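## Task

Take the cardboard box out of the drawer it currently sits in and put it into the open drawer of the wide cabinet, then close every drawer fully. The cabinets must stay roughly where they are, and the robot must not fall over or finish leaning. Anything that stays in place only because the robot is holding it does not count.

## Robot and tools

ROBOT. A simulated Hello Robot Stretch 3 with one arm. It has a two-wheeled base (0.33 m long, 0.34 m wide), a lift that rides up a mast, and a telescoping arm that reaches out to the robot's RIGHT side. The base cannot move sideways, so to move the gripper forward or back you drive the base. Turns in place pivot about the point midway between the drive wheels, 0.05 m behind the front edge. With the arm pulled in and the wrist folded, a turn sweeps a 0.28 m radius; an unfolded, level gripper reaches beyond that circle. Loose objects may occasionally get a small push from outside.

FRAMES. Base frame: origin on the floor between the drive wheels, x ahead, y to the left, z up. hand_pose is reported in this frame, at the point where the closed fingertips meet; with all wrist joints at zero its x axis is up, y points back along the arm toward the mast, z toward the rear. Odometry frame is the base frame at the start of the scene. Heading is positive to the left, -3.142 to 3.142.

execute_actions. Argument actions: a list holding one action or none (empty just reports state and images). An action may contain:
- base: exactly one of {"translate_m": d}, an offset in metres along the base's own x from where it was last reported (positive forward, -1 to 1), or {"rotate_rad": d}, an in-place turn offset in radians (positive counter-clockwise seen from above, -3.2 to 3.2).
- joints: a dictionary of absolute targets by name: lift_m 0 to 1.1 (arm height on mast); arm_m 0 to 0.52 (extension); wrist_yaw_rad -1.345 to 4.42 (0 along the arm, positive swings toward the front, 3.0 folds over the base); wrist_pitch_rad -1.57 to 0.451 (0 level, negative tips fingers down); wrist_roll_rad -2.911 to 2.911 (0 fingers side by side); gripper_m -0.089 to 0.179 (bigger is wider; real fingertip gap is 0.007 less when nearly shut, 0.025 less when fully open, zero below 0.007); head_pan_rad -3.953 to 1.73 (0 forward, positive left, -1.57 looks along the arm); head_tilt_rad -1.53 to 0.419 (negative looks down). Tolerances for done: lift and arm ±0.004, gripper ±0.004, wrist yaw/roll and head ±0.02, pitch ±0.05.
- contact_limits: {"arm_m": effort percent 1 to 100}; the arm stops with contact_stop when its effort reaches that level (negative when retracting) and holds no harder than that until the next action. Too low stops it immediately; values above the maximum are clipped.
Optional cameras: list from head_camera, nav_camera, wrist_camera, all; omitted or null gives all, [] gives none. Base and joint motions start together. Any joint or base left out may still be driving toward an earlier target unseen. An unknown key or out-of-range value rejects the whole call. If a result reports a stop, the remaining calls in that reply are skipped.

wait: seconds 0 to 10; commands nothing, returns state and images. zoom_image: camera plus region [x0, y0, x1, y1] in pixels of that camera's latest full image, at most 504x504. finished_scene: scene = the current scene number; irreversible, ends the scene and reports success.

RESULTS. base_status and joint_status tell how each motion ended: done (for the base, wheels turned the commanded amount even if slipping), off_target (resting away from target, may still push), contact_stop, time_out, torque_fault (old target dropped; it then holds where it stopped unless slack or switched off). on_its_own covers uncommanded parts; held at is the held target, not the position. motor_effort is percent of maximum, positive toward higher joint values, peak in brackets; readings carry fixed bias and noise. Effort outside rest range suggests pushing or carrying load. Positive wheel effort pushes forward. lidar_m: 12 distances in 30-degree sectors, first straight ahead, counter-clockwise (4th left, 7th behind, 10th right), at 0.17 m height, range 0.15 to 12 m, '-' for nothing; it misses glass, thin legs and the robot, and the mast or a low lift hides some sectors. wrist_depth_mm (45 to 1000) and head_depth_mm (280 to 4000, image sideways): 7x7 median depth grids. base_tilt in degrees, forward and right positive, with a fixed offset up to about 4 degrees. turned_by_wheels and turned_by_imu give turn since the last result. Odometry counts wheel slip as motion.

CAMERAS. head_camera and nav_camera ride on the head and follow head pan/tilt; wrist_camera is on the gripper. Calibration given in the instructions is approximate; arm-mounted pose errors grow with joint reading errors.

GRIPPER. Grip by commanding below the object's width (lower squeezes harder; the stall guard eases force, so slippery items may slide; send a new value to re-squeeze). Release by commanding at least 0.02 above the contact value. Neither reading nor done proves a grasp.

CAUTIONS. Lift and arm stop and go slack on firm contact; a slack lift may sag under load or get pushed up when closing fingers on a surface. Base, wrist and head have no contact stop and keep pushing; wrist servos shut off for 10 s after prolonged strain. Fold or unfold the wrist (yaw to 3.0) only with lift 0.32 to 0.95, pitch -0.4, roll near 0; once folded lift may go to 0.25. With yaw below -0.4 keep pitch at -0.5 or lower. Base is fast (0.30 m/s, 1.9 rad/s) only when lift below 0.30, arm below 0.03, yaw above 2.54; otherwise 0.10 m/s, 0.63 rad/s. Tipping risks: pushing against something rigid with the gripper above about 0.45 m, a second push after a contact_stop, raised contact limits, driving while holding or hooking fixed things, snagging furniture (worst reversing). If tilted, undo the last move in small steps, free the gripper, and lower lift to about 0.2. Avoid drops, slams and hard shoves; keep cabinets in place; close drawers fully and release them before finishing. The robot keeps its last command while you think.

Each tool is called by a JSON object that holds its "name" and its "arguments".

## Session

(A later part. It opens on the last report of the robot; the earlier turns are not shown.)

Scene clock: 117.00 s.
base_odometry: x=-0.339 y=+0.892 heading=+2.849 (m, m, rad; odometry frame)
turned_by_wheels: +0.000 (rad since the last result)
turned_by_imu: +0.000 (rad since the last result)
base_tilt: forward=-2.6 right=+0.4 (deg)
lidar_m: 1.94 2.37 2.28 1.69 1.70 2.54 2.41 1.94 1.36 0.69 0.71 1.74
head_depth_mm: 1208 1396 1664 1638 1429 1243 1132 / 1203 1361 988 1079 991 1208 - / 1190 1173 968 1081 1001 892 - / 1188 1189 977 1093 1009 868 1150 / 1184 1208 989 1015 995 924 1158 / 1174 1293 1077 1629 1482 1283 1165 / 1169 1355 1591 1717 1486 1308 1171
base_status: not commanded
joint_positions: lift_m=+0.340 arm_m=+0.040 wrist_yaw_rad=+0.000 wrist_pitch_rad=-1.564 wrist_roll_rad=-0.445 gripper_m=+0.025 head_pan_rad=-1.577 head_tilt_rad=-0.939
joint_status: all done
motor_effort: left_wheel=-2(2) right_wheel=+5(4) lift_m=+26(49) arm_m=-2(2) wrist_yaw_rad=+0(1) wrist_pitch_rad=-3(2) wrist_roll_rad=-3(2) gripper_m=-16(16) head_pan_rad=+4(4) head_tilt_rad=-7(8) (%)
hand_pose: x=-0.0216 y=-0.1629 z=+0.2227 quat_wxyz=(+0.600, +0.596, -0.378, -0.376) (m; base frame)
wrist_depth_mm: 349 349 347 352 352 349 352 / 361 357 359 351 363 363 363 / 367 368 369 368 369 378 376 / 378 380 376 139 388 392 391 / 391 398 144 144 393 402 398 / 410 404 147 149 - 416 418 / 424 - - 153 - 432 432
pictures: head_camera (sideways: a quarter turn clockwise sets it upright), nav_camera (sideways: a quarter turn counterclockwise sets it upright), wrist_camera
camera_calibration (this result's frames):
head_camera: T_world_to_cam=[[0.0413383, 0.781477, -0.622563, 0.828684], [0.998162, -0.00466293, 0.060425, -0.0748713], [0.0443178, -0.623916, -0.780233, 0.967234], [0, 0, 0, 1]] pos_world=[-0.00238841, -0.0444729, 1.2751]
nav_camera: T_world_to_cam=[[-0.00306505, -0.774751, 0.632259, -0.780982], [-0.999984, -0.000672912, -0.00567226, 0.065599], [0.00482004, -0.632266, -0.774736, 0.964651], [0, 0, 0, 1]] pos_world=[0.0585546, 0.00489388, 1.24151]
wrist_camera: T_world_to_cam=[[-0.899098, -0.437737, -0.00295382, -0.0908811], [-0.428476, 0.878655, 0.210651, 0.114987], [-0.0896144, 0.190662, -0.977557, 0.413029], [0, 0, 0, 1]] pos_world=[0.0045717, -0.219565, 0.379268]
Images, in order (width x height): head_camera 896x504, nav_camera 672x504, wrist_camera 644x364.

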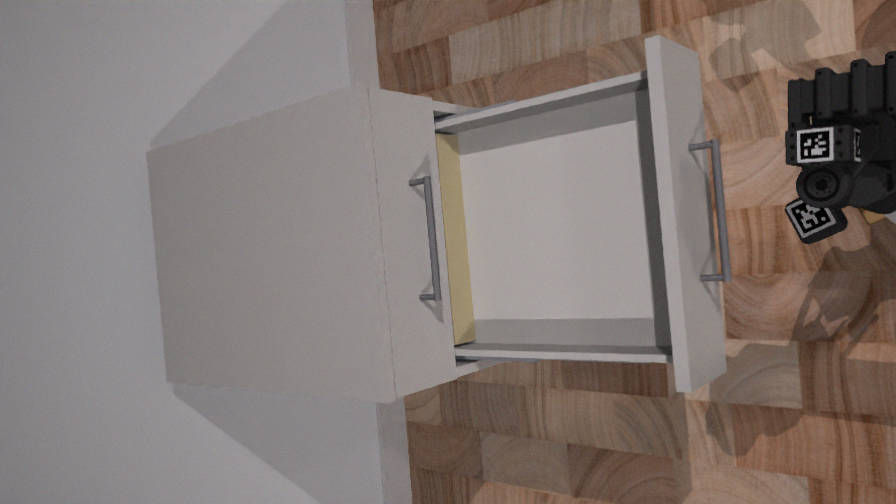

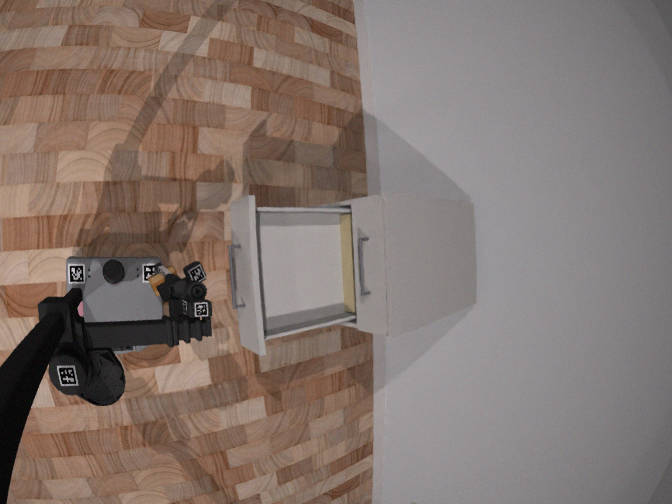

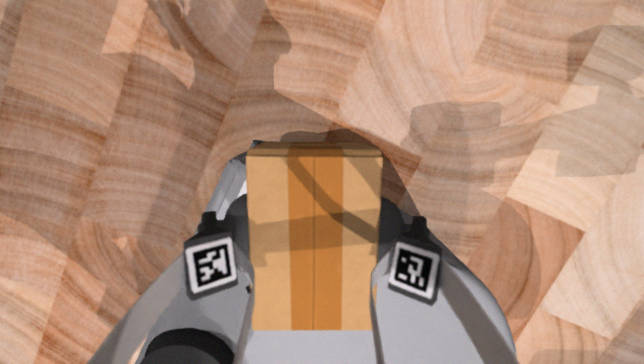

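{"name": "execute_actions", "arguments": {"actions": [{"joints": {"arm_m": 0.40, "wrist_roll_rad": 0.0}, "contact_limits": {"arm_m": 22}}]}}

Scene clock: 126.50 s.
base_odometry: x=-0.339 y=+0.892 heading=+2.849 (m, m, rad; odometry frame)
turned_by_wheels: +0.000 (rad since the last result)
turned_by_imu: +0.000 (rad since the last result)
base_tilt: forward=-2.7 right=+0.5 (deg)
lidar_m: 1.95 2.37 2.28 1.70 1.70 2.53 2.40 1.94 1.36 0.69 0.71 1.74
head_depth_mm: 1209 1406 1671 1640 1424 1264 1135 / 1198 1368 995 1026 1433 1270 1135 / 1193 1176 968 977 1391 1281 1140 / 1192 1193 975 984 1319 1282 1155 / 1185 1202 986 984 1320 1287 1153 / 1180 1298 1075 1637 1470 1301 1163 / 1169 1350 1596 1713 1486 1306 1167
base_status: not commanded
joint_positions: lift_m=+0.340 arm_m=+0.400 wrist_yaw_rad=+0.002 wrist_pitch_rad=-1.574 wrist_roll_rad=-0.007 gripper_m=+0.025 head_pan_rad=-1.577 head_tilt_rad=-0.940
joint_status: all done
motor_effort: left_wheel=-1(2) right_wheel=+3(6) lift_m=+27(26) arm_m=+5(14) wrist_yaw_rad=-2(4) wrist_pitch_rad=+2(12) wrist_roll_rad=+3(4) gripper_m=-16(15) head_pan_rad=+3(4) head_tilt_rad=-6(7) (%)
contact_limits: arm_m 22 (drawing in: default 23, maximum 38; extending or still: default 33, maximum 54)
hand_pose: x=-0.0217 y=-0.5197 z=+0.2230 quat_wxyz=(+0.501, +0.503, -0.497, -0.499) (m; base frame)
wrist_depth_mm: 345 351 345 348 349 342 349 / 357 360 356 357 363 362 364 / 366 372 365 366 372 373 376 / 376 382 381 139 383 385 385 / 395 396 144 143 391 401 398 / 401 410 280 149 409 417 424 / 417 421 424 432 439 430 437
pictures: head_camera (sideways: a quarter turn clockwise sets it upright), nav_camera (sideways: a quarter turn counterclockwise sets it upright), wrist_camera
camera_calibration (this result's frames):
head_camera: T_world_to_cam=[[0.0413148, 0.782156, -0.621712, 0.827575], [0.998162, -0.0046936, 0.0604262, -0.0748728], [0.0443447, -0.623065, -0.780912, 0.968116], [0, 0, 0, 1]] pos_world=[-0.00238668, -0.044444, 1.27505]
nav_camera: T_world_to_cam=[[-0.00304177, -0.775439, 0.631415, -0.779883], [-0.999984, -0.000701901, -0.0056793, 0.0656082], [0.00484714, -0.631422, -0.775424, 0.965545], [0, 0, 0, 1]] pos_world=[0.0585548, 0.00496145, 1.24151]
wrist_camera: T_world_to_cam=[[-0.999851, -0.0163351, -0.00553387, -0.0297666], [-0.017151, 0.975521, 0.219238, 0.4858], [0.00181713, 0.219301, -0.975656, 0.497726], [0, 0, 0, 1]] pos_world=[-0.0223347, -0.583546, 0.378939]
Images, in order (width x height): head_camera 896x504, nav_camera 672x504, wrist_camera 644x364.

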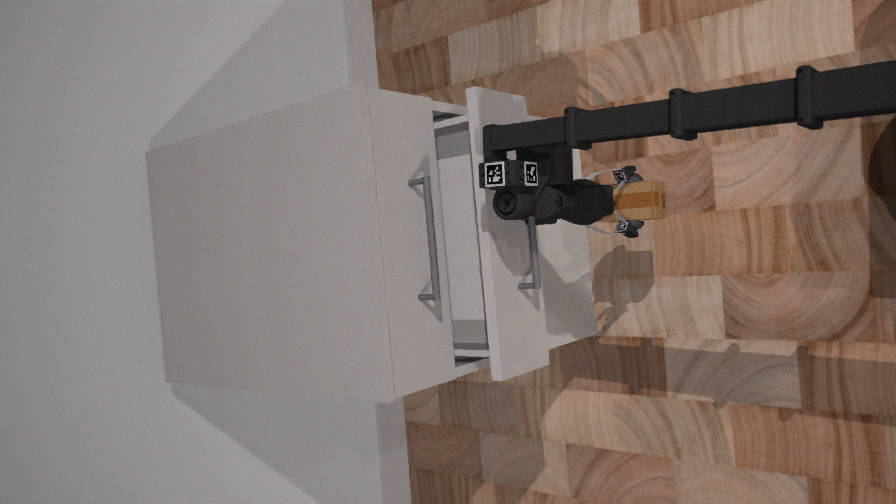

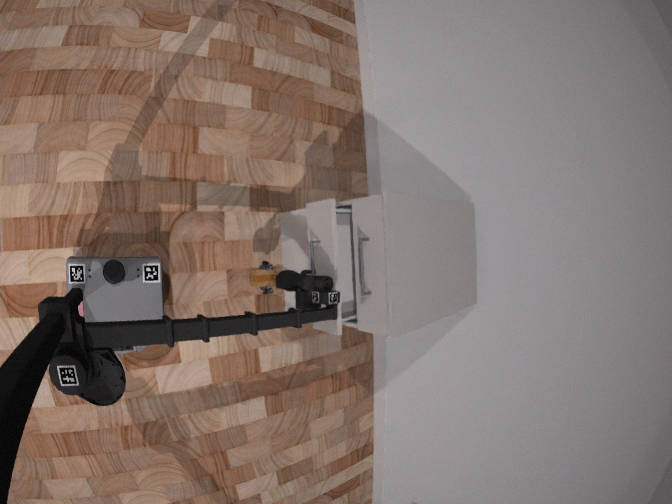

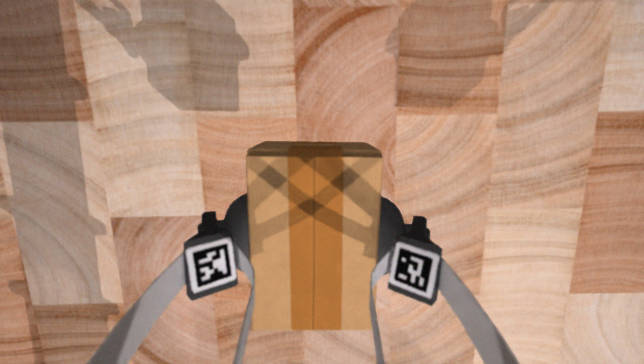

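{"name": "execute_actions", "arguments": {"actions": [{"joints": {"arm_m": 0.50}, "contact_limits": {"arm_m": 18}}], "cameras": ["head_camera", "wrist_camera"]}}

Scene clock: 131.60 s.
base_odometry: x=-0.339 y=+0.892 heading=+2.849 (m, m, rad; odometry frame)
turned_by_wheels: +0.000 (rad since the last result)
turned_by_imu: -0.001 (rad since the last result)
base_tilt: forward=-2.7 right=+0.4 (deg)
lidar_m: 1.95 2.37 2.29 1.71 1.69 2.53 2.40 1.94 1.36 0.69 0.71 1.75
head_depth_mm: 1214 1401 1667 1637 1427 1260 1138 / 1207 1364 986 1168 1439 1282 1127 / 1194 1178 966 979 1360 1275 1140 / 1188 1187 975 1033 1338 1284 1152 / 1186 1203 982 1020 1383 1291 1157 / 1174 1306 1077 1638 1474 1300 1161 / 1171 1352 1602 1715 1483 1307 1167
base_status: not commanded
joint_positions: lift_m=+0.340 arm_m=+0.484 wrist_yaw_rad=+0.003 wrist_pitch_rad=-1.575 wrist_roll_rad=-0.008 gripper_m=+0.025 head_pan_rad=-1.577 head_tilt_rad=-0.940
joint_status: arm_m contact_stop (moved +0.084 of +0.100)
on_its_own: arm_m is slack since a contact_stop, until your next command for it (your +0.500 is given up)
motor_effort: left_wheel=-1(5) right_wheel=+4(22) lift_m=+27(26) arm_m=+1(22) wrist_yaw_rad=-2(9) wrist_pitch_rad=+2(11) wrist_roll_rad=+4(8) gripper_m=-15(16) head_pan_rad=+3(4) head_tilt_rad=-5(6) (%)
contact_limits: arm_m 18 (drawing in: default 23, maximum 38; extending or still: default 33, maximum 54)
hand_pose: x=-0.0217 y=-0.6035 z=+0.2230 quat_wxyz=(+0.502, +0.504, -0.496, -0.499) (m; base frame)
wrist_depth_mm: 106 108 111 114 118 97 128 / 227 194 205 211 187 60 361 / - 59 60 60 61 368 375 / 382 384 385 138 387 393 384 / 398 392 144 143 394 402 402 / 409 408 280 149 425 417 418 / 430 424 428 430 427 428 426
pictures: head_camera (sideways: a quarter turn clockwise sets it upright), wrist_camera
camera_calibration (this result's frames):
head_camera: T_world_to_cam=[[0.0412799, 0.782509, -0.621269, 0.826998], [0.998162, -0.00468065, 0.0604268, -0.0748735], [0.0443766, -0.622621, -0.781264, 0.968574], [0, 0, 0, 1]] pos_world=[-0.00238449, -0.0444293, 1.27502]
wrist_camera: T_world_to_cam=[[-0.999816, -0.0183597, -0.00555478, -0.0323663], [-0.0191323, 0.975268, 0.220195, 0.56707], [0.00137467, 0.220261, -0.97544, 0.516634], [0, 0, 0, 1]] pos_world=[-0.0222212, -0.667434, 0.378899]
Images, in order (width x height): head_camera 896x504, wrist_camera 644x364.

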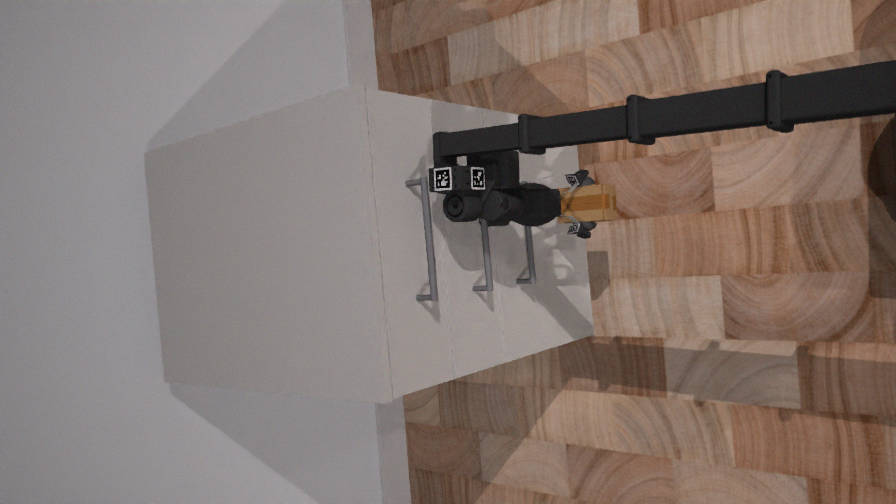

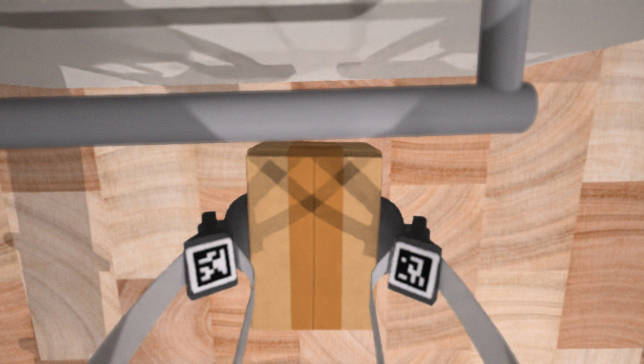

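{"name": "execute_actions", "arguments": {"actions": [{"joints": {"arm_m": 0.0}}], "cameras": ["head_camera"]}}

{"name": "zoom_image", "arguments": {"camera": "head_camera", "region": [340, 60, 640, 420]}}

Scene clock: 138.77 s.
base_odometry: x=-0.339 y=+0.892 heading=+2.849 (m, m, rad; odometry frame)
turned_by_wheels: +0.000 (rad since the last result)
turned_by_imu: +0.000 (rad since the last result)
base_tilt: forward=-2.6 right=+0.5 (deg)
lidar_m: 1.94 2.38 2.29 1.70 1.70 2.53 2.40 1.95 1.36 0.69 0.71 1.75
head_depth_mm: 1208 1406 1676 1637 1431 1263 1133 / 1203 1357 985 1129 1407 1265 1167 / 1194 1173 965 1042 1361 1276 1177 / 1184 1187 975 1036 1333 1278 1147 / 1180 1200 985 1021 1384 1291 1153 / 1178 1299 1079 1637 1480 1304 1162 / 1174 1347 1602 1721 1484 1311 1169
base_status: not commanded
joint_positions: lift_m=+0.340 arm_m=+0.000 wrist_yaw_rad=+0.001 wrist_pitch_rad=-1.570 wrist_roll_rad=-0.006 gripper_m=+0.025 head_pan_rad=-1.577 head_tilt_rad=-0.940
joint_status: all done
motor_effort: left_wheel=-1(1) right_wheel=+4(3) lift_m=+26(27) arm_m=-2(2) wrist_yaw_rad=-1(2) wrist_pitch_rad=+0(2) wrist_roll_rad=+3(4) gripper_m=-15(16) head_pan_rad=+5(3) head_tilt_rad=-6(7) (%)
hand_pose: x=-0.0217 y=-0.1213 z=+0.2229 quat_wxyz=(+0.502, +0.502, -0.498, -0.498) (m; base frame)
wrist_depth_mm: 352 351 352 351 355 349 355 / 360 356 360 363 358 364 364 / 365 368 370 364 369 374 377 / 378 385 379 137 - - 391 / 393 398 144 143 - - 399 / 408 407 149 148 - - 416 / 419 427 417 153 - - 433
pictures: head_camera (sideways: a quarter turn clockwise sets it upright)
camera_calibration (this result's frames):
head_camera: T_world_to_cam=[[0.0412797, 0.782509, -0.621269, 0.826998], [0.998162, -0.00468041, 0.0604268, -0.0748735], [0.0443767, -0.622621, -0.781264, 0.968574], [0, 0, 0, 1]] pos_world=[-0.00238448, -0.0444293, 1.27502]
Images, in order (width x height): head_camera 896x504.

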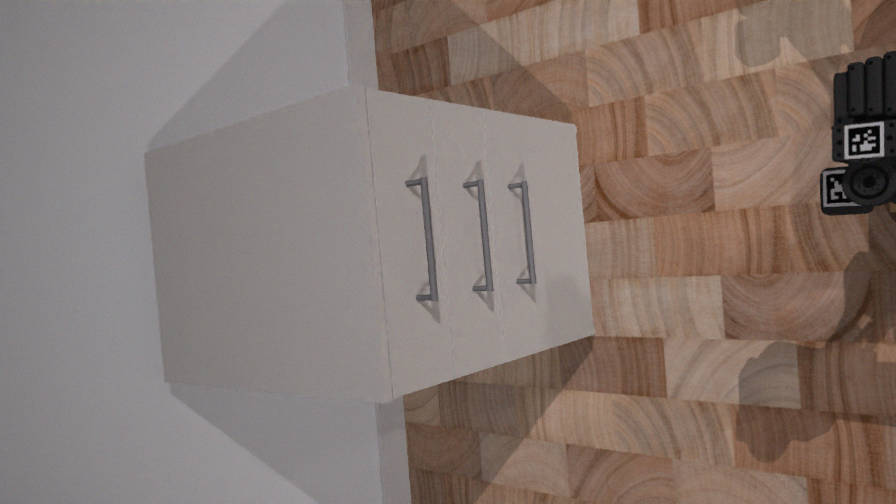

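Region (340, 60, 640, 420) of head_camera's 896x504 image, scaled by 1.400, with more detail than that image has.

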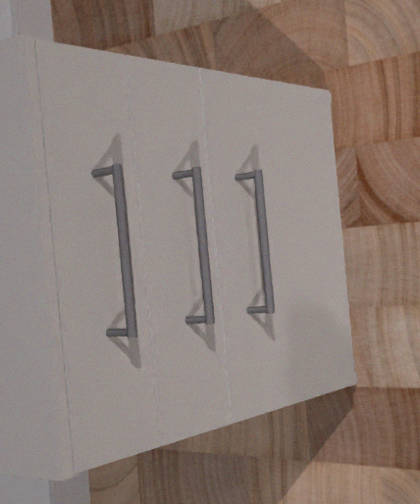

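{"name": "execute_actions", "arguments": {"actions": [{"base": {"rotate_rad": 2.135}, "joints": {"lift_m": 0.56, "head_pan_rad": 0.0, "head_tilt_rad": -0.7}}], "cameras": ["nav_camera"]}}

{"name": "execute_actions", "arguments": {"actions": [{"base": {"translate_m": 1.0}}], "cameras": []}}

{"name": "execute_actions", "arguments": {"actions": [{"base": {"translate_m": 0.46}}], "cameras": ["nav_camera"]}}

{"name": "execute_actions", "arguments": {"actions": [{"base": {"rotate_rad": 1.0}, "joints": {"head_pan_rad": -1.57, "head_tilt_rad": -1.0}}], "cameras": ["head_camera", "nav_camera"]}}

Scene clock: 171.57 s.
base_odometry: x=-0.339 y=+0.892 heading=-1.299 (m, m, rad; odometry frame)
turned_by_wheels: +2.135 (rad since the last result)
turned_by_imu: +2.170 (rad since the last result)
base_tilt: forward=-2.7 right=+0.4 (deg)
lidar_m: 1.72 2.49 2.41 1.84 0.72 0.69 0.71 1.83 1.94 2.29 2.32 1.70
head_depth_mm: 1765 1900 2053 1977 1695 1426 1227 / 1859 1994 2155 2028 1726 1433 1236 / 1949 2116 2224 2104 1720 1444 1243 / 2049 2249 2243 2172 1744 1450 1247 / 2688 3029 2934 2198 1755 1466 1253 / 2855 3233 2971 2225 1784 1485 1261 / 2875 3042 3009 2227 1783 1490 1278
base_status: done
joint_positions: lift_m=+0.560 arm_m=+0.000 wrist_yaw_rad=+0.001 wrist_pitch_rad=-1.570 wrist_roll_rad=-0.006 gripper_m=+0.025 head_pan_rad=-0.007 head_tilt_rad=-0.705
joint_status: all done
motor_effort: left_wheel=-2(5) right_wheel=+5(12) lift_m=+55(57) arm_m=-2(2) wrist_yaw_rad=-1(1) wrist_pitch_rad=+0(0) wrist_roll_rad=+3(3) gripper_m=-15(16) head_pan_rad=+3(51) head_tilt_rad=+4(31) (%)
hand_pose: x=-0.0217 y=-0.1213 z=+0.4420 quat_wxyz=(+0.502, +0.502, -0.498, -0.498) (m; base frame)
wrist_depth_mm: 540 558 544 553 555 560 552 / 562 567 570 549 572 575 579 / 577 584 582 579 597 606 608 / 594 612 605 138 - 612 606 / 608 632 144 142 - 642 626 / 647 640 404 148 - 658 665 / 660 685 687 153 671 670 692
pictures: nav_camera (sideways: a quarter turn counterclockwise sets it upright)
camera_calibration (this result's frames):
nav_camera: T_world_to_cam=[[0.607244, -0.00288136, 0.794511, -0.996156], [0.00051238, -0.999992, -0.00401817, 0.057344], [0.794516, 0.0028471, -0.607237, 0.741979], [0, 0, 0, 1]] pos_world=[0.0153657, 0.0523608, 1.24224]
Images, in order (width x height): nav_camera 672x504.

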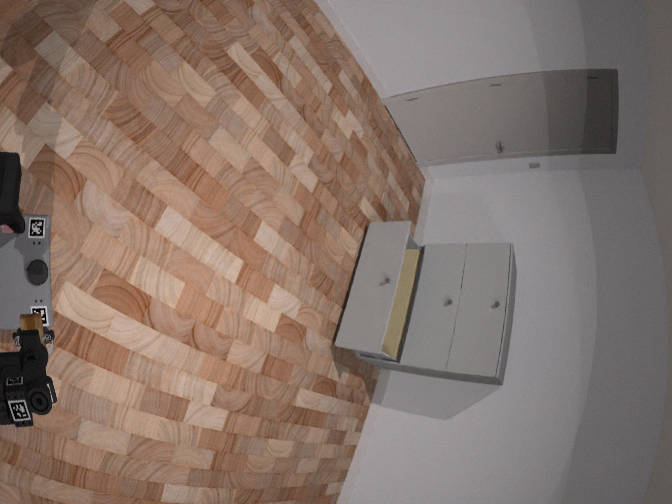

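Scene clock: 182.50 s.
base_odometry: x=-0.070 y=-0.072 heading=-1.299 (m, m, rad; odometry frame)
turned_by_wheels: +0.000 (rad since the last result)
turned_by_imu: -0.002 (rad since the last result)
base_tilt: forward=-2.7 right=+0.4 (deg)
lidar_m: 0.80 1.95 1.91 1.97 2.24 1.59 1.62 2.94 2.46 2.26 1.66 0.78
head_depth_mm: 1342 1018 1135 1276 1457 1193 1229 / 1392 1077 1196 1365 1534 1286 1233 / 1462 1135 1275 1451 1600 1369 1238 / 1584 1200 1356 1594 1365 1428 1246 / 1706 1908 2182 2202 1453 1465 1258 / 1814 2062 2368 2215 1772 1471 1265 / 1923 2205 2505 2248 1796 1483 1269
base_status: done
joint_positions: lift_m=+0.560 arm_m=+0.000 wrist_yaw_rad=+0.001 wrist_pitch_rad=-1.570 wrist_roll_rad=-0.006 gripper_m=+0.025 head_pan_rad=-0.007 head_tilt_rad=-0.705
joint_status: not commanded
motor_effort: left_wheel=-2(3) right_wheel=+5(10) lift_m=+54(54) arm_m=-2(2) wrist_yaw_rad=-1(1) wrist_pitch_rad=+0(0) wrist_roll_rad=+3(3) gripper_m=-16(15) head_pan_rad=+5(4) head_tilt_rad=+4(4) (%)
hand_pose: x=-0.0217 y=-0.1213 z=+0.4420 quat_wxyz=(+0.502, +0.502, -0.498, -0.498) (m; base frame)
wrist_depth_mm: 554 551 552 546 547 563 563 / 577 568 569 575 573 570 578 / 575 596 580 576 581 591 597 / 603 602 617 138 - 611 618 / 621 612 143 143 - 627 627 / 647 649 394 148 - 652 638 / 670 672 688 153 675 676 691
pictures: none
No camera images: the call's "cameras" was empty. Leave "cameras" out to get every camera's image.

Scene clock: 188.07 s.
base_odometry: x=+0.053 y=-0.515 heading=-1.299 (m, m, rad; odometry frame)
turned_by_wheels: +0.000 (rad since the last result)
turned_by_imu: -0.001 (rad since the last result)
base_tilt: forward=-2.6 right=+0.4 (deg)
lidar_m: 0.38 0.51 1.65 1.74 2.37 2.04 2.03 2.78 2.40 1.70 0.39 0.37
head_depth_mm: 1030 809 693 778 880 1060 1148 / 1077 823 732 831 954 1147 1173 / 1135 837 778 886 1027 1248 1180 / 1194 857 828 950 1117 1319 1013 / 1263 1354 898 1824 1725 1216 1053 / 1336 1520 1745 2002 1767 1475 1207 / 1424 1629 1892 2151 1780 1482 1267
base_status: done
joint_positions: lift_m=+0.560 arm_m=+0.000 wrist_yaw_rad=+0.001 wrist_pitch_rad=-1.570 wrist_roll_rad=-0.006 gripper_m=+0.025 head_pan_rad=-0.007 head_tilt_rad=-0.705
joint_status: not commanded
motor_effort: left_wheel=-2(3) right_wheel=+5(11) lift_m=+55(55) arm_m=-2(2) wrist_yaw_rad=-1(1) wrist_pitch_rad=+0(0) wrist_roll_rad=+3(3) gripper_m=-16(16) head_pan_rad=+3(4) head_tilt_rad=+3(3) (%)
hand_pose: x=-0.0217 y=-0.1213 z=+0.4420 quat_wxyz=(+0.502, +0.502, -0.498, -0.498) (m; base frame)
wrist_depth_mm: 356 486 553 541 547 551 557 / 399 553 561 570 574 564 565 / 440 593 584 589 588 599 600 / 492 613 596 139 - 611 617 / 557 631 144 143 - 635 640 / 636 651 402 149 - 652 644 / 674 671 685 152 683 687 683
pictures: nav_camera (sideways: a quarter turn counterclockwise sets it upright)
camera_calibration (this result's frames):
nav_camera: T_world_to_cam=[[0.606954, -0.00287166, 0.794732, -0.996443], [0.000526442, -0.999992, -0.00401539, 0.0573403], [0.794737, 0.00285554, -0.606947, 0.741601], [0, 0, 0, 1]] pos_world=[0.0153868, 0.0523608, 1.24225]
Images, in order (width x height): nav_camera 672x504.

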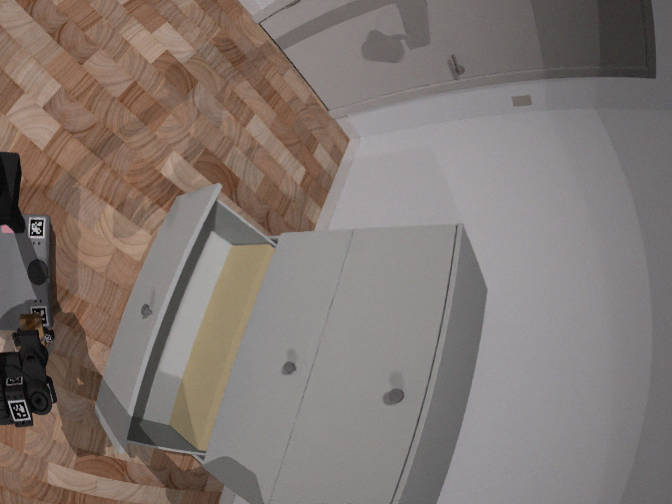

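Scene clock: 190.60 s.
base_odometry: x=+0.053 y=-0.515 heading=-0.299 (m, m, rad; odometry frame)
turned_by_wheels: +1.000 (rad since the last result)
turned_by_imu: +1.016 (rad since the last result)
base_tilt: forward=-2.6 right=+0.4 (deg)
lidar_m: 1.65 1.72 2.27 2.43 2.03 2.78 2.39 1.80 0.40 0.37 0.38 0.49
head_depth_mm: 642 752 908 1173 1203 1119 - / 638 743 896 1126 1326 1084 - / 633 739 889 1110 1322 1067 - / 628 734 881 1096 1324 1111 1146 / 624 728 869 1084 1336 1155 1144 / 619 722 864 1072 1318 1133 1155 / 615 716 853 1059 1322 1109 1160
base_status: done
joint_positions: lift_m=+0.560 arm_m=+0.000 wrist_yaw_rad=+0.001 wrist_pitch_rad=-1.570 wrist_roll_rad=-0.006 gripper_m=+0.025 head_pan_rad=-1.563 head_tilt_rad=-0.988
joint_status: all done
motor_effort: left_wheel=-2(5) right_wheel=+5(10) lift_m=+55(55) arm_m=-2(2) wrist_yaw_rad=-1(1) wrist_pitch_rad=+0(0) wrist_roll_rad=+3(3) gripper_m=-16(15) head_pan_rad=-5(52) head_tilt_rad=-8(41) (%)
hand_pose: x=-0.0217 y=-0.1213 z=+0.4420 quat_wxyz=(+0.502, +0.502, -0.498, -0.498) (m; base frame)
wrist_depth_mm: 543 547 546 552 561 551 569 / 569 558 554 566 565 570 577 / 579 595 588 585 599 600 592 / 603 600 603 139 - 607 621 / 624 614 145 143 - 641 633 / 642 642 398 148 - 662 661 / 658 657 696 153 664 678 689
pictures: head_camera (sideways: a quarter turn clockwise sets it upright), nav_camera (sideways: a quarter turn counterclockwise sets it upright)
camera_calibration (this result's frames):
head_camera: T_world_to_cam=[[0.0304385, 0.811536, -0.58351, 0.777869], [0.998156, 0.00599625, 0.0604078, -0.074845], [0.0525219, -0.584272, -0.809856, 1.0057], [0, 0, 0, 1]] pos_world=[-0.00179146, -0.0432169, 1.27289]
nav_camera: T_world_to_cam=[[0.00774325, -0.804771, 0.593535, -0.730594], [-0.999884, -0.014033, -0.00598277, 0.0660023], [0.0131438, -0.593419, -0.804786, 1.00367], [0, 0, 0, 1]] pos_world=[0.0584597, 0.0085634, 1.24177]
Images, in order (width x height): head_camera 896x504, nav_camera 672x504.

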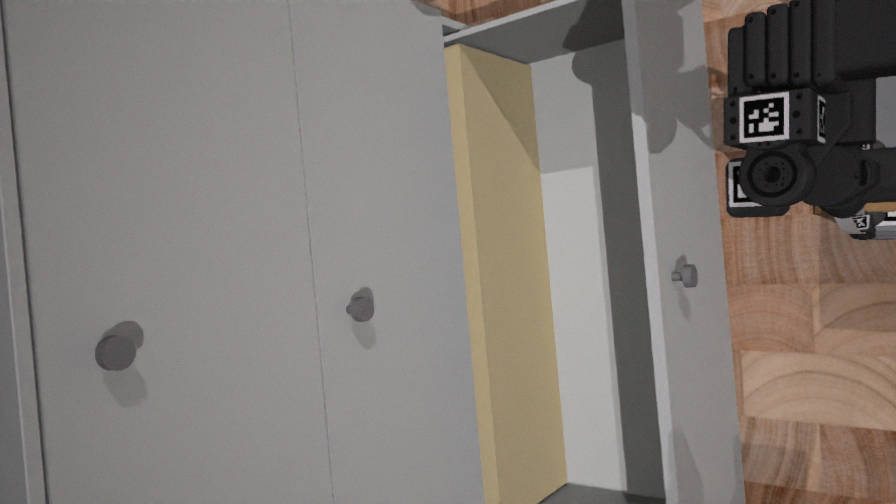

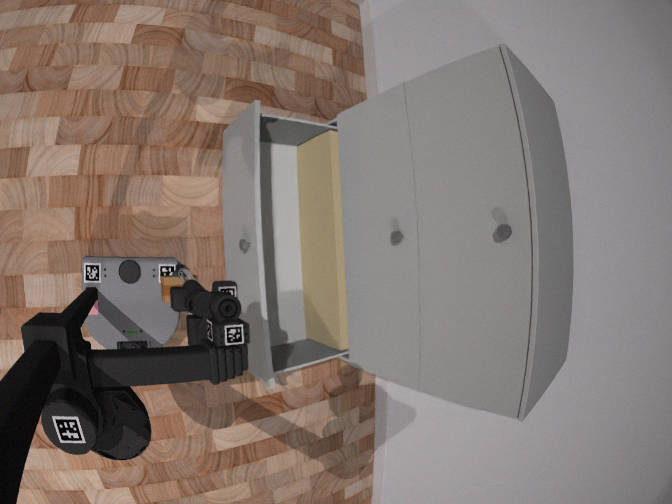

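{"name": "execute_actions", "arguments": {"actions": [{"base": {"rotate_rad": 0.07}}], "cameras": []}}

{"name": "execute_actions", "arguments": {"actions": [{"base": {"translate_m": 0.08}, "joints": {"arm_m": 0.41}}]}}

Scene clock: 196.47 s.
base_odometry: x=+0.053 y=-0.515 heading=-0.230 (m, m, rad; odometry frame)
turned_by_wheels: +0.070 (rad since the last result)
turned_by_imu: +0.071 (rad since the last result)
base_tilt: forward=-2.6 right=+0.4 (deg)
lidar_m: 1.65 1.76 2.43 2.04 2.05 2.78 2.39 0.54 0.39 0.37 0.39 0.53
head_depth_mm: 628 734 880 1102 1277 1047 - / 628 730 878 1100 1304 1052 - / 629 732 880 1102 1316 1045 - / 628 732 879 1103 1328 1128 1145 / 629 733 879 1103 1327 1126 1146 / 628 734 879 1107 1341 1124 1151 / 629 733 879 1102 1306 1125 1158
base_status: done
joint_positions: lift_m=+0.560 arm_m=+0.000 wrist_yaw_rad=+0.001 wrist_pitch_rad=-1.570 wrist_roll_rad=-0.006 gripper_m=+0.025 head_pan_rad=-1.563 head_tilt_rad=-0.988
joint_status: not commanded
motor_effort: left_wheel=-2(5) right_wheel=+5(9) lift_m=+54(55) arm_m=-2(2) wrist_yaw_rad=-1(1) wrist_pitch_rad=+0(0) wrist_roll_rad=+3(3) gripper_m=-16(16) head_pan_rad=-3(4) head_tilt_rad=-8(8) (%)
hand_pose: x=-0.0217 y=-0.1213 z=+0.4420 quat_wxyz=(+0.502, +0.502, -0.498, -0.498) (m; base frame)
wrist_depth_mm: 537 556 548 549 554 557 547 / 558 572 575 573 572 563 577 / 590 586 588 586 585 595 583 / 609 607 605 138 - 621 610 / 608 634 144 143 - 639 618 / 633 649 400 149 - 654 666 / 669 668 675 153 679 675 686
pictures: none
No camera images: the call's "cameras" was empty. Leave "cameras" out to get every camera's image.

Scene clock: 200.67 s.
base_odometry: x=+0.131 y=-0.533 heading=-0.230 (m, m, rad; odometry frame)
turned_by_wheels: +0.000 (rad since the last result)
turned_by_imu: -0.001 (rad since the last result)
base_tilt: forward=-2.7 right=+0.5 (deg)
lidar_m: 1.57 1.67 2.32 2.11 2.05 2.87 2.47 0.54 0.39 0.37 0.39 0.53
head_depth_mm: 627 731 878 1097 1310 1048 - / 627 732 854 1184 1308 1121 1155 / 627 731 831 1185 1293 1125 1155 / 627 730 878 1102 1322 1123 1145 / 627 731 878 1101 1325 1121 1145 / 626 732 880 1104 1341 1123 1155 / 628 733 877 1103 1252 1121 1160
base_status: done
joint_positions: lift_m=+0.560 arm_m=+0.410 wrist_yaw_rad=+0.000 wrist_pitch_rad=-1.570 wrist_roll_rad=-0.005 gripper_m=+0.025 head_pan_rad=-1.563 head_tilt_rad=-0.988
joint_status: all done
motor_effort: left_wheel=-2(4) right_wheel=+4(11) lift_m=+55(54) arm_m=+4(5) wrist_yaw_rad=+0(1) wrist_pitch_rad=+0(0) wrist_roll_rad=+2(3) gripper_m=-16(16) head_pan_rad=-4(4) head_tilt_rad=-8(8) (%)
hand_pose: x=-0.0216 y=-0.5309 z=+0.4420 quat_wxyz=(+0.502, +0.501, -0.499, -0.499) (m; base frame)
wrist_depth_mm: 433 417 403 398 384 376 375 / 508 508 501 517 508 517 470 / 512 517 529 518 528 520 469 / 514 547 532 138 551 546 466 / 482 527 144 143 557 568 457 / 370 374 243 148 344 394 401 / 284 288 279 269 297 299 302
pictures: head_camera (sideways: a quarter turn clockwise sets it upright), nav_camera (sideways: a quarter turn counterclockwise sets it upright), wrist_camera
camera_calibration (this result's frames):
head_camera: T_world_to_cam=[[0.0306514, 0.811566, -0.583456, 0.777797], [0.998157, 0.00572996, 0.0604077, -0.0748448], [0.052368, -0.584232, -0.809895, 1.00575], [0, 0, 0, 1]] pos_world=[-0.00180283, -0.0432129, 1.27288]
nav_camera: T_world_to_cam=[[0.00753211, -0.804813, 0.593481, -0.730522], [-0.999887, -0.0137699, -0.00598318, 0.0660029], [0.0129875, -0.593369, -0.804826, 1.00372], [0, 0, 0, 1]] pos_world=[0.0584619, 0.00855366, 1.24177]
wrist_camera: T_world_to_cam=[[-0.999904, -0.0127082, -0.00547322, -0.0267882], [-0.0135881, 0.9765, 0.215087, 0.451118], [0.00261124, 0.215141, -0.97658, 0.712074], [0, 0, 0, 1]] pos_world=[-0.0225152, -0.594053, 0.598221]
Images, in order (width x height): head_camera 896x504, nav_camera 672x504, wrist_camera 644x364.

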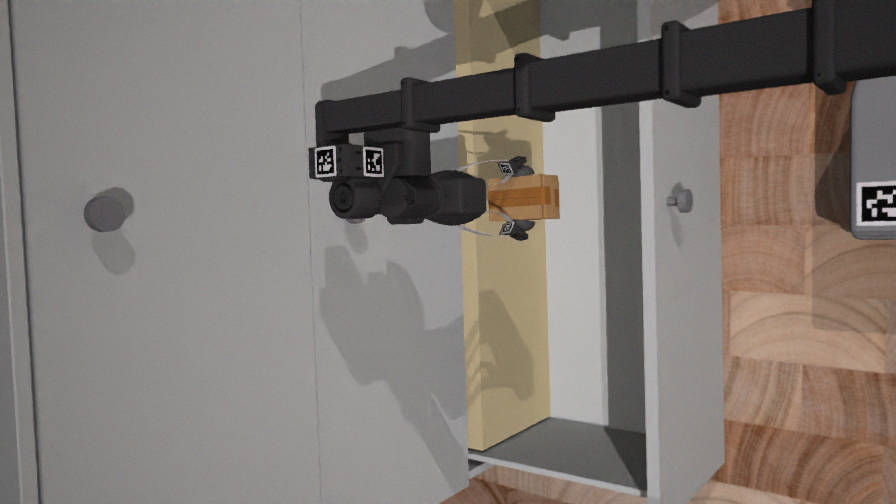

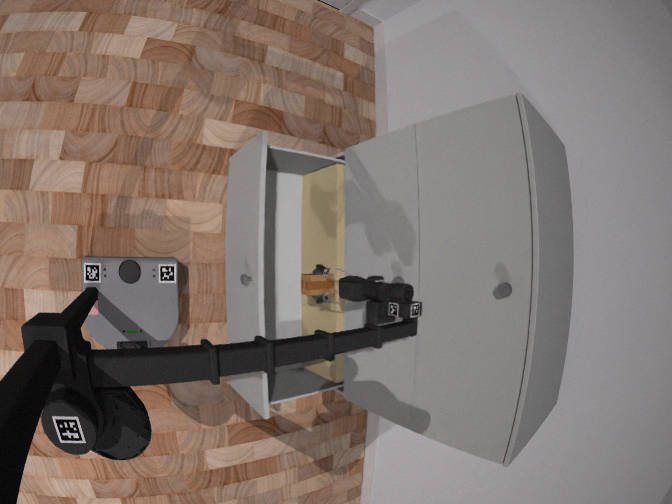

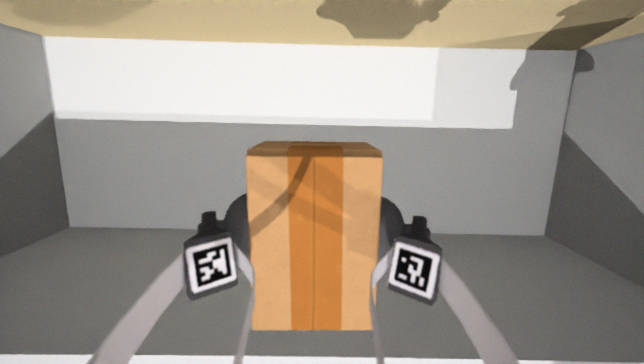

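{"name": "execute_actions", "arguments": {"actions": [{"joints": {"lift_m": 0.25}}]}}

Scene clock: 206.63 s.
base_odometry: x=+0.131 y=-0.533 heading=-0.230 (m, m, rad; odometry frame)
turned_by_wheels: +0.000 (rad since the last result)
turned_by_imu: +0.000 (rad since the last result)
base_tilt: forward=-2.6 right=+0.4 (deg)
lidar_m: 1.57 1.67 2.32 2.11 2.06 2.86 2.47 0.54 0.39 0.37 0.39 0.53
head_depth_mm: 627 731 878 1100 1308 1124 1120 / 625 730 879 1096 1304 1122 - / 626 730 882 1065 1274 1125 1156 / 627 731 877 1100 1322 1124 1145 / 626 732 878 1104 1333 1120 1145 / 628 730 877 1098 1337 1125 1151 / 627 732 879 1102 1254 1124 1159
base_status: not commanded
joint_positions: lift_m=+0.250 arm_m=+0.410 wrist_yaw_rad=+0.000 wrist_pitch_rad=-1.570 wrist_roll_rad=-0.005 gripper_m=+0.025 head_pan_rad=-1.563 head_tilt_rad=-0.988
joint_status: all done
motor_effort: left_wheel=-2(2) right_wheel=+5(4) lift_m=+26(48) arm_m=+3(4) wrist_yaw_rad=+0(0) wrist_pitch_rad=+0(0) wrist_roll_rad=+2(2) gripper_m=-16(16) head_pan_rad=-4(4) head_tilt_rad=-8(8) (%)
hand_pose: x=-0.0216 y=-0.5309 z=+0.1329 quat_wxyz=(+0.502, +0.501, -0.499, -0.499) (m; base frame)
wrist_depth_mm: 206 208 208 208 207 209 210 / 213 215 214 216 215 214 216 / 220 218 220 220 222 223 224 / 227 227 226 139 228 230 231 / 236 237 144 143 234 238 239 / 244 244 197 148 249 248 248 / 253 256 255 256 258 260 258
pictures: head_camera (sideways: a quarter turn clockwise sets it upright), nav_camera (sideways: a quarter turn counterclockwise sets it upright), wrist_camera
camera_calibration (this result's frames):
head_camera: T_world_to_cam=[[0.0306513, 0.811566, -0.583456, 0.777797], [0.998157, 0.00573008, 0.0604077, -0.0748448], [0.0523681, -0.584232, -0.809895, 1.00575], [0, 0, 0, 1]] pos_world=[-0.00180283, -0.0432129, 1.27288]
nav_camera: T_world_to_cam=[[0.0075322, -0.804813, 0.593481, -0.730522], [-0.999887, -0.01377, -0.00598318, 0.0660029], [0.0129876, -0.593369, -0.804826, 1.00372], [0, 0, 0, 1]] pos_world=[0.0584619, 0.00855367, 1.24177]
wrist_camera: T_world_to_cam=[[-0.999904, -0.0127081, -0.00547322, -0.0284799], [-0.0135879, 0.9765, 0.215087, 0.517603], [0.00261127, 0.215141, -0.97658, 0.410208], [0, 0, 0, 1]] pos_world=[-0.0225152, -0.594054, 0.289115]
Images, in order (width x height): head_camera 896x504, nav_camera 672x504, wrist_camera 644x364.

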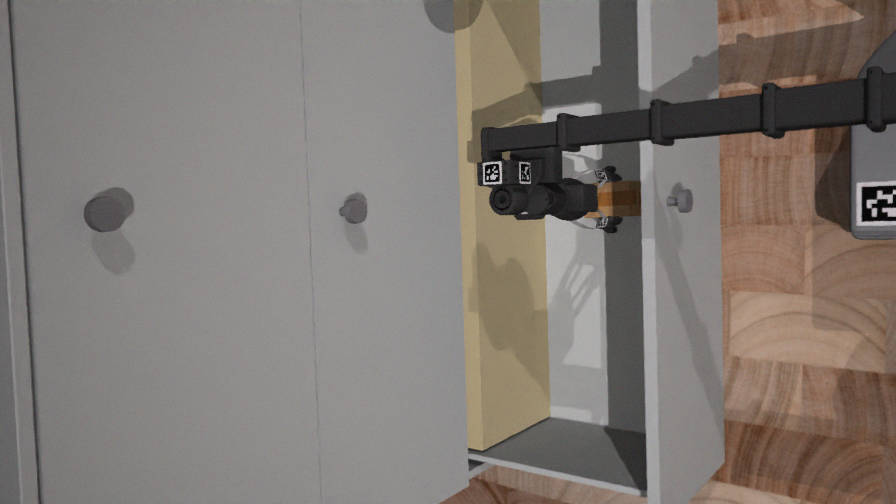

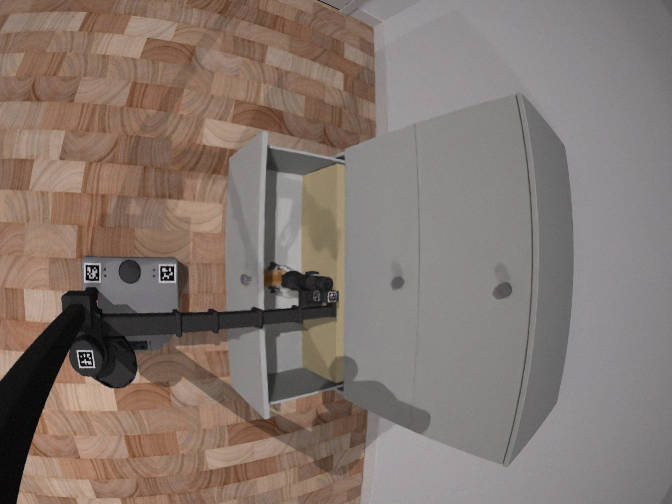

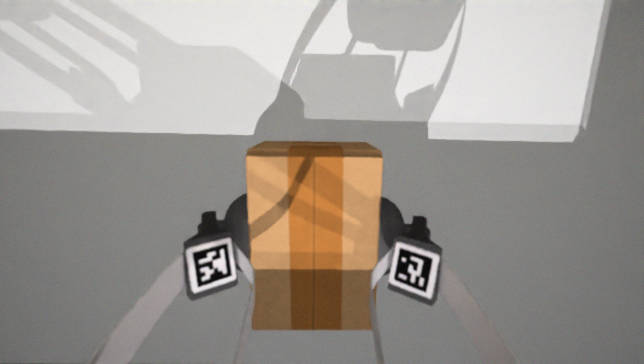

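{"name": "execute_actions", "arguments": {"actions": [{"joints": {"lift_m": 0.219}}], "cameras": []}}

{"name": "execute_actions", "arguments": {"actions": [{"joints": {"gripper_m": 0.11}}], "cameras": ["wrist_camera"]}}

{"name": "execute_actions", "arguments": {"actions": [{"joints": {"lift_m": 0.52}}], "cameras": ["wrist_camera"]}}

Scene clock: 211.80 s.
base_odometry: x=+0.131 y=-0.533 heading=-0.230 (m, m, rad; odometry frame)
turned_by_wheels: +0.000 (rad since the last result)
turned_by_imu: +0.000 (rad since the last result)
base_tilt: forward=-2.6 right=+0.5 (deg)
lidar_m: 1.57 1.67 2.32 2.12 2.06 2.85 2.47 0.53 0.39 0.37 0.39 0.53
head_depth_mm: 627 732 881 1101 1303 1117 1124 / 629 732 877 1101 1312 1119 - / 627 731 879 1102 1274 1124 1158 / 627 734 881 1094 1326 1120 1144 / 626 732 878 1100 1334 1122 1147 / 627 732 880 1104 1344 1127 1147 / 628 732 880 1103 1256 1116 1161
base_status: not commanded
joint_positions: lift_m=+0.219 arm_m=+0.410 wrist_yaw_rad=+0.000 wrist_pitch_rad=-1.570 wrist_roll_rad=-0.005 gripper_m=+0.025 head_pan_rad=-1.563 head_tilt_rad=-0.988
joint_status: all done
motor_effort: left_wheel=-2(2) right_wheel=+4(4) lift_m=+26(28) arm_m=+4(3) wrist_yaw_rad=+0(0) wrist_pitch_rad=+0(0) wrist_roll_rad=+2(2) gripper_m=-16(16) head_pan_rad=-3(4) head_tilt_rad=-7(8) (%)
hand_pose: x=-0.0216 y=-0.5309 z=+0.1019 quat_wxyz=(+0.502, +0.501, -0.499, -0.499) (m; base frame)
wrist_depth_mm: 178 178 179 179 179 180 180 / 183 185 184 185 186 187 186 / 191 191 191 190 192 192 193 / 196 196 195 139 197 198 199 / 201 203 144 143 201 206 208 / 211 210 181 148 214 213 213 / 219 219 219 220 221 222 221
pictures: none
No camera images: the call's "cameras" was empty. Leave "cameras" out to get every camera's image.

Scene clock: 213.13 s.
base_odometry: x=+0.131 y=-0.533 heading=-0.230 (m, m, rad; odometry frame)
turned_by_wheels: +0.000 (rad since the last result)
turned_by_imu: +0.000 (rad since the last result)
base_tilt: forward=-2.6 right=+0.5 (deg)
lidar_m: 1.57 1.67 2.32 2.11 2.06 2.86 2.46 0.54 0.39 0.37 0.39 0.52
head_depth_mm: 627 733 877 1102 1303 1116 1123 / 628 731 880 1101 1307 1124 - / 625 730 878 1101 1272 1122 1158 / 627 732 878 1100 1323 1126 1146 / 627 730 879 1100 1336 1126 1142 / 627 731 878 1102 1346 1124 1153 / 627 732 880 1108 1255 1123 1158
base_status: not commanded
joint_positions: lift_m=+0.219 arm_m=+0.410 wrist_yaw_rad=+0.000 wrist_pitch_rad=-1.570 wrist_roll_rad=-0.005 gripper_m=+0.110 head_pan_rad=-1.563 head_tilt_rad=-0.988
joint_status: all done
motor_effort: left_wheel=-2(2) right_wheel=+4(5) lift_m=+26(26) arm_m=+4(4) wrist_yaw_rad=+0(0) wrist_pitch_rad=+0(0) wrist_roll_rad=+2(2) gripper_m=+1(79) head_pan_rad=-4(4) head_tilt_rad=-8(7) (%)
hand_pose: x=-0.0216 y=-0.5309 z=+0.1019 quat_wxyz=(+0.502, +0.501, -0.499, -0.499) (m; base frame)
wrist_depth_mm: 178 178 178 179 181 181 179 / 185 183 185 183 185 186 186 / 191 189 190 190 193 193 193 / 194 195 197 146 198 199 198 / 202 201 200 153 203 206 206 / 211 212 211 157 213 211 215 / 218 218 218 219 219 221 222
pictures: wrist_camera
camera_calibration (this result's frames):
wrist_camera: T_world_to_cam=[[-0.999904, -0.0127084, -0.00547318, -0.0286499], [-0.0135883, 0.976501, 0.215083, 0.524274], [0.00261119, 0.215137, -0.97658, 0.379932], [0, 0, 0, 1]] pos_world=[-0.0225152, -0.594056, 0.258115]
Images, in order (width x height): wrist_camera 644x364.

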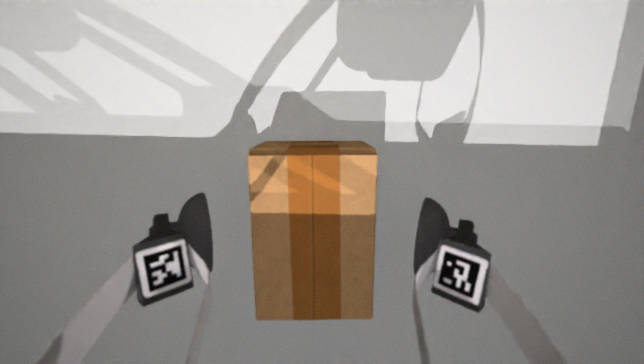

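Scene clock: 216.70 s.
base_odometry: x=+0.131 y=-0.533 heading=-0.230 (m, m, rad; odometry frame)
turned_by_wheels: +0.000 (rad since the last result)
turned_by_imu: +0.000 (rad since the last result)
base_tilt: forward=-2.6 right=+0.4 (deg)
lidar_m: 1.57 1.67 2.33 2.11 2.06 2.86 2.48 0.54 0.39 0.37 0.39 0.53
head_depth_mm: 628 732 880 1103 1310 1122 - / 628 733 855 1142 1308 1131 1152 / 628 732 854 - 1311 1125 1159 / 627 732 880 1095 1326 1122 1145 / 628 732 880 1096 1333 1122 1146 / 626 731 878 1100 1343 1125 1153 / 627 732 879 1101 1252 1122 1156
base_status: not commanded
joint_positions: lift_m=+0.520 arm_m=+0.410 wrist_yaw_rad=+0.000 wrist_pitch_rad=-1.570 wrist_roll_rad=-0.005 gripper_m=+0.110 head_pan_rad=-1.563 head_tilt_rad=-0.988
joint_status: all done
motor_effort: left_wheel=-2(2) right_wheel=+4(5) lift_m=+54(56) arm_m=+4(4) wrist_yaw_rad=+0(0) wrist_pitch_rad=+0(0) wrist_roll_rad=+2(2) gripper_m=+1(1) head_pan_rad=-4(5) head_tilt_rad=-8(8) (%)
hand_pose: x=-0.0216 y=-0.5309 z=+0.4020 quat_wxyz=(+0.502, +0.501, -0.499, -0.499) (m; base frame)
wrist_depth_mm: 429 410 403 397 392 380 375 / 464 476 469 470 465 472 473 / 478 481 482 482 483 500 466 / 491 511 511 504 506 510 470 / 484 513 506 504 516 516 456 / 367 354 377 383 380 417 401 / 297 285 291 293 295 297 308
pictures: wrist_camera
camera_calibration (this result's frames):
wrist_camera: T_world_to_cam=[[-0.999904, -0.0127084, -0.00547318, -0.0270072], [-0.0135882, 0.976501, 0.215083, 0.459722], [0.00261121, 0.215137, -0.97658, 0.673037], [0, 0, 0, 1]] pos_world=[-0.0225152, -0.594057, 0.558248]
Images, in order (width x height): wrist_camera 644x364.

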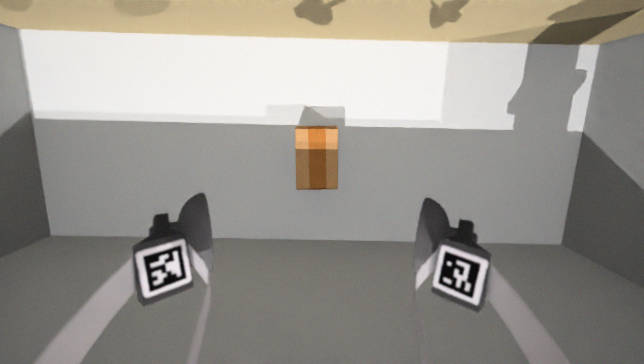

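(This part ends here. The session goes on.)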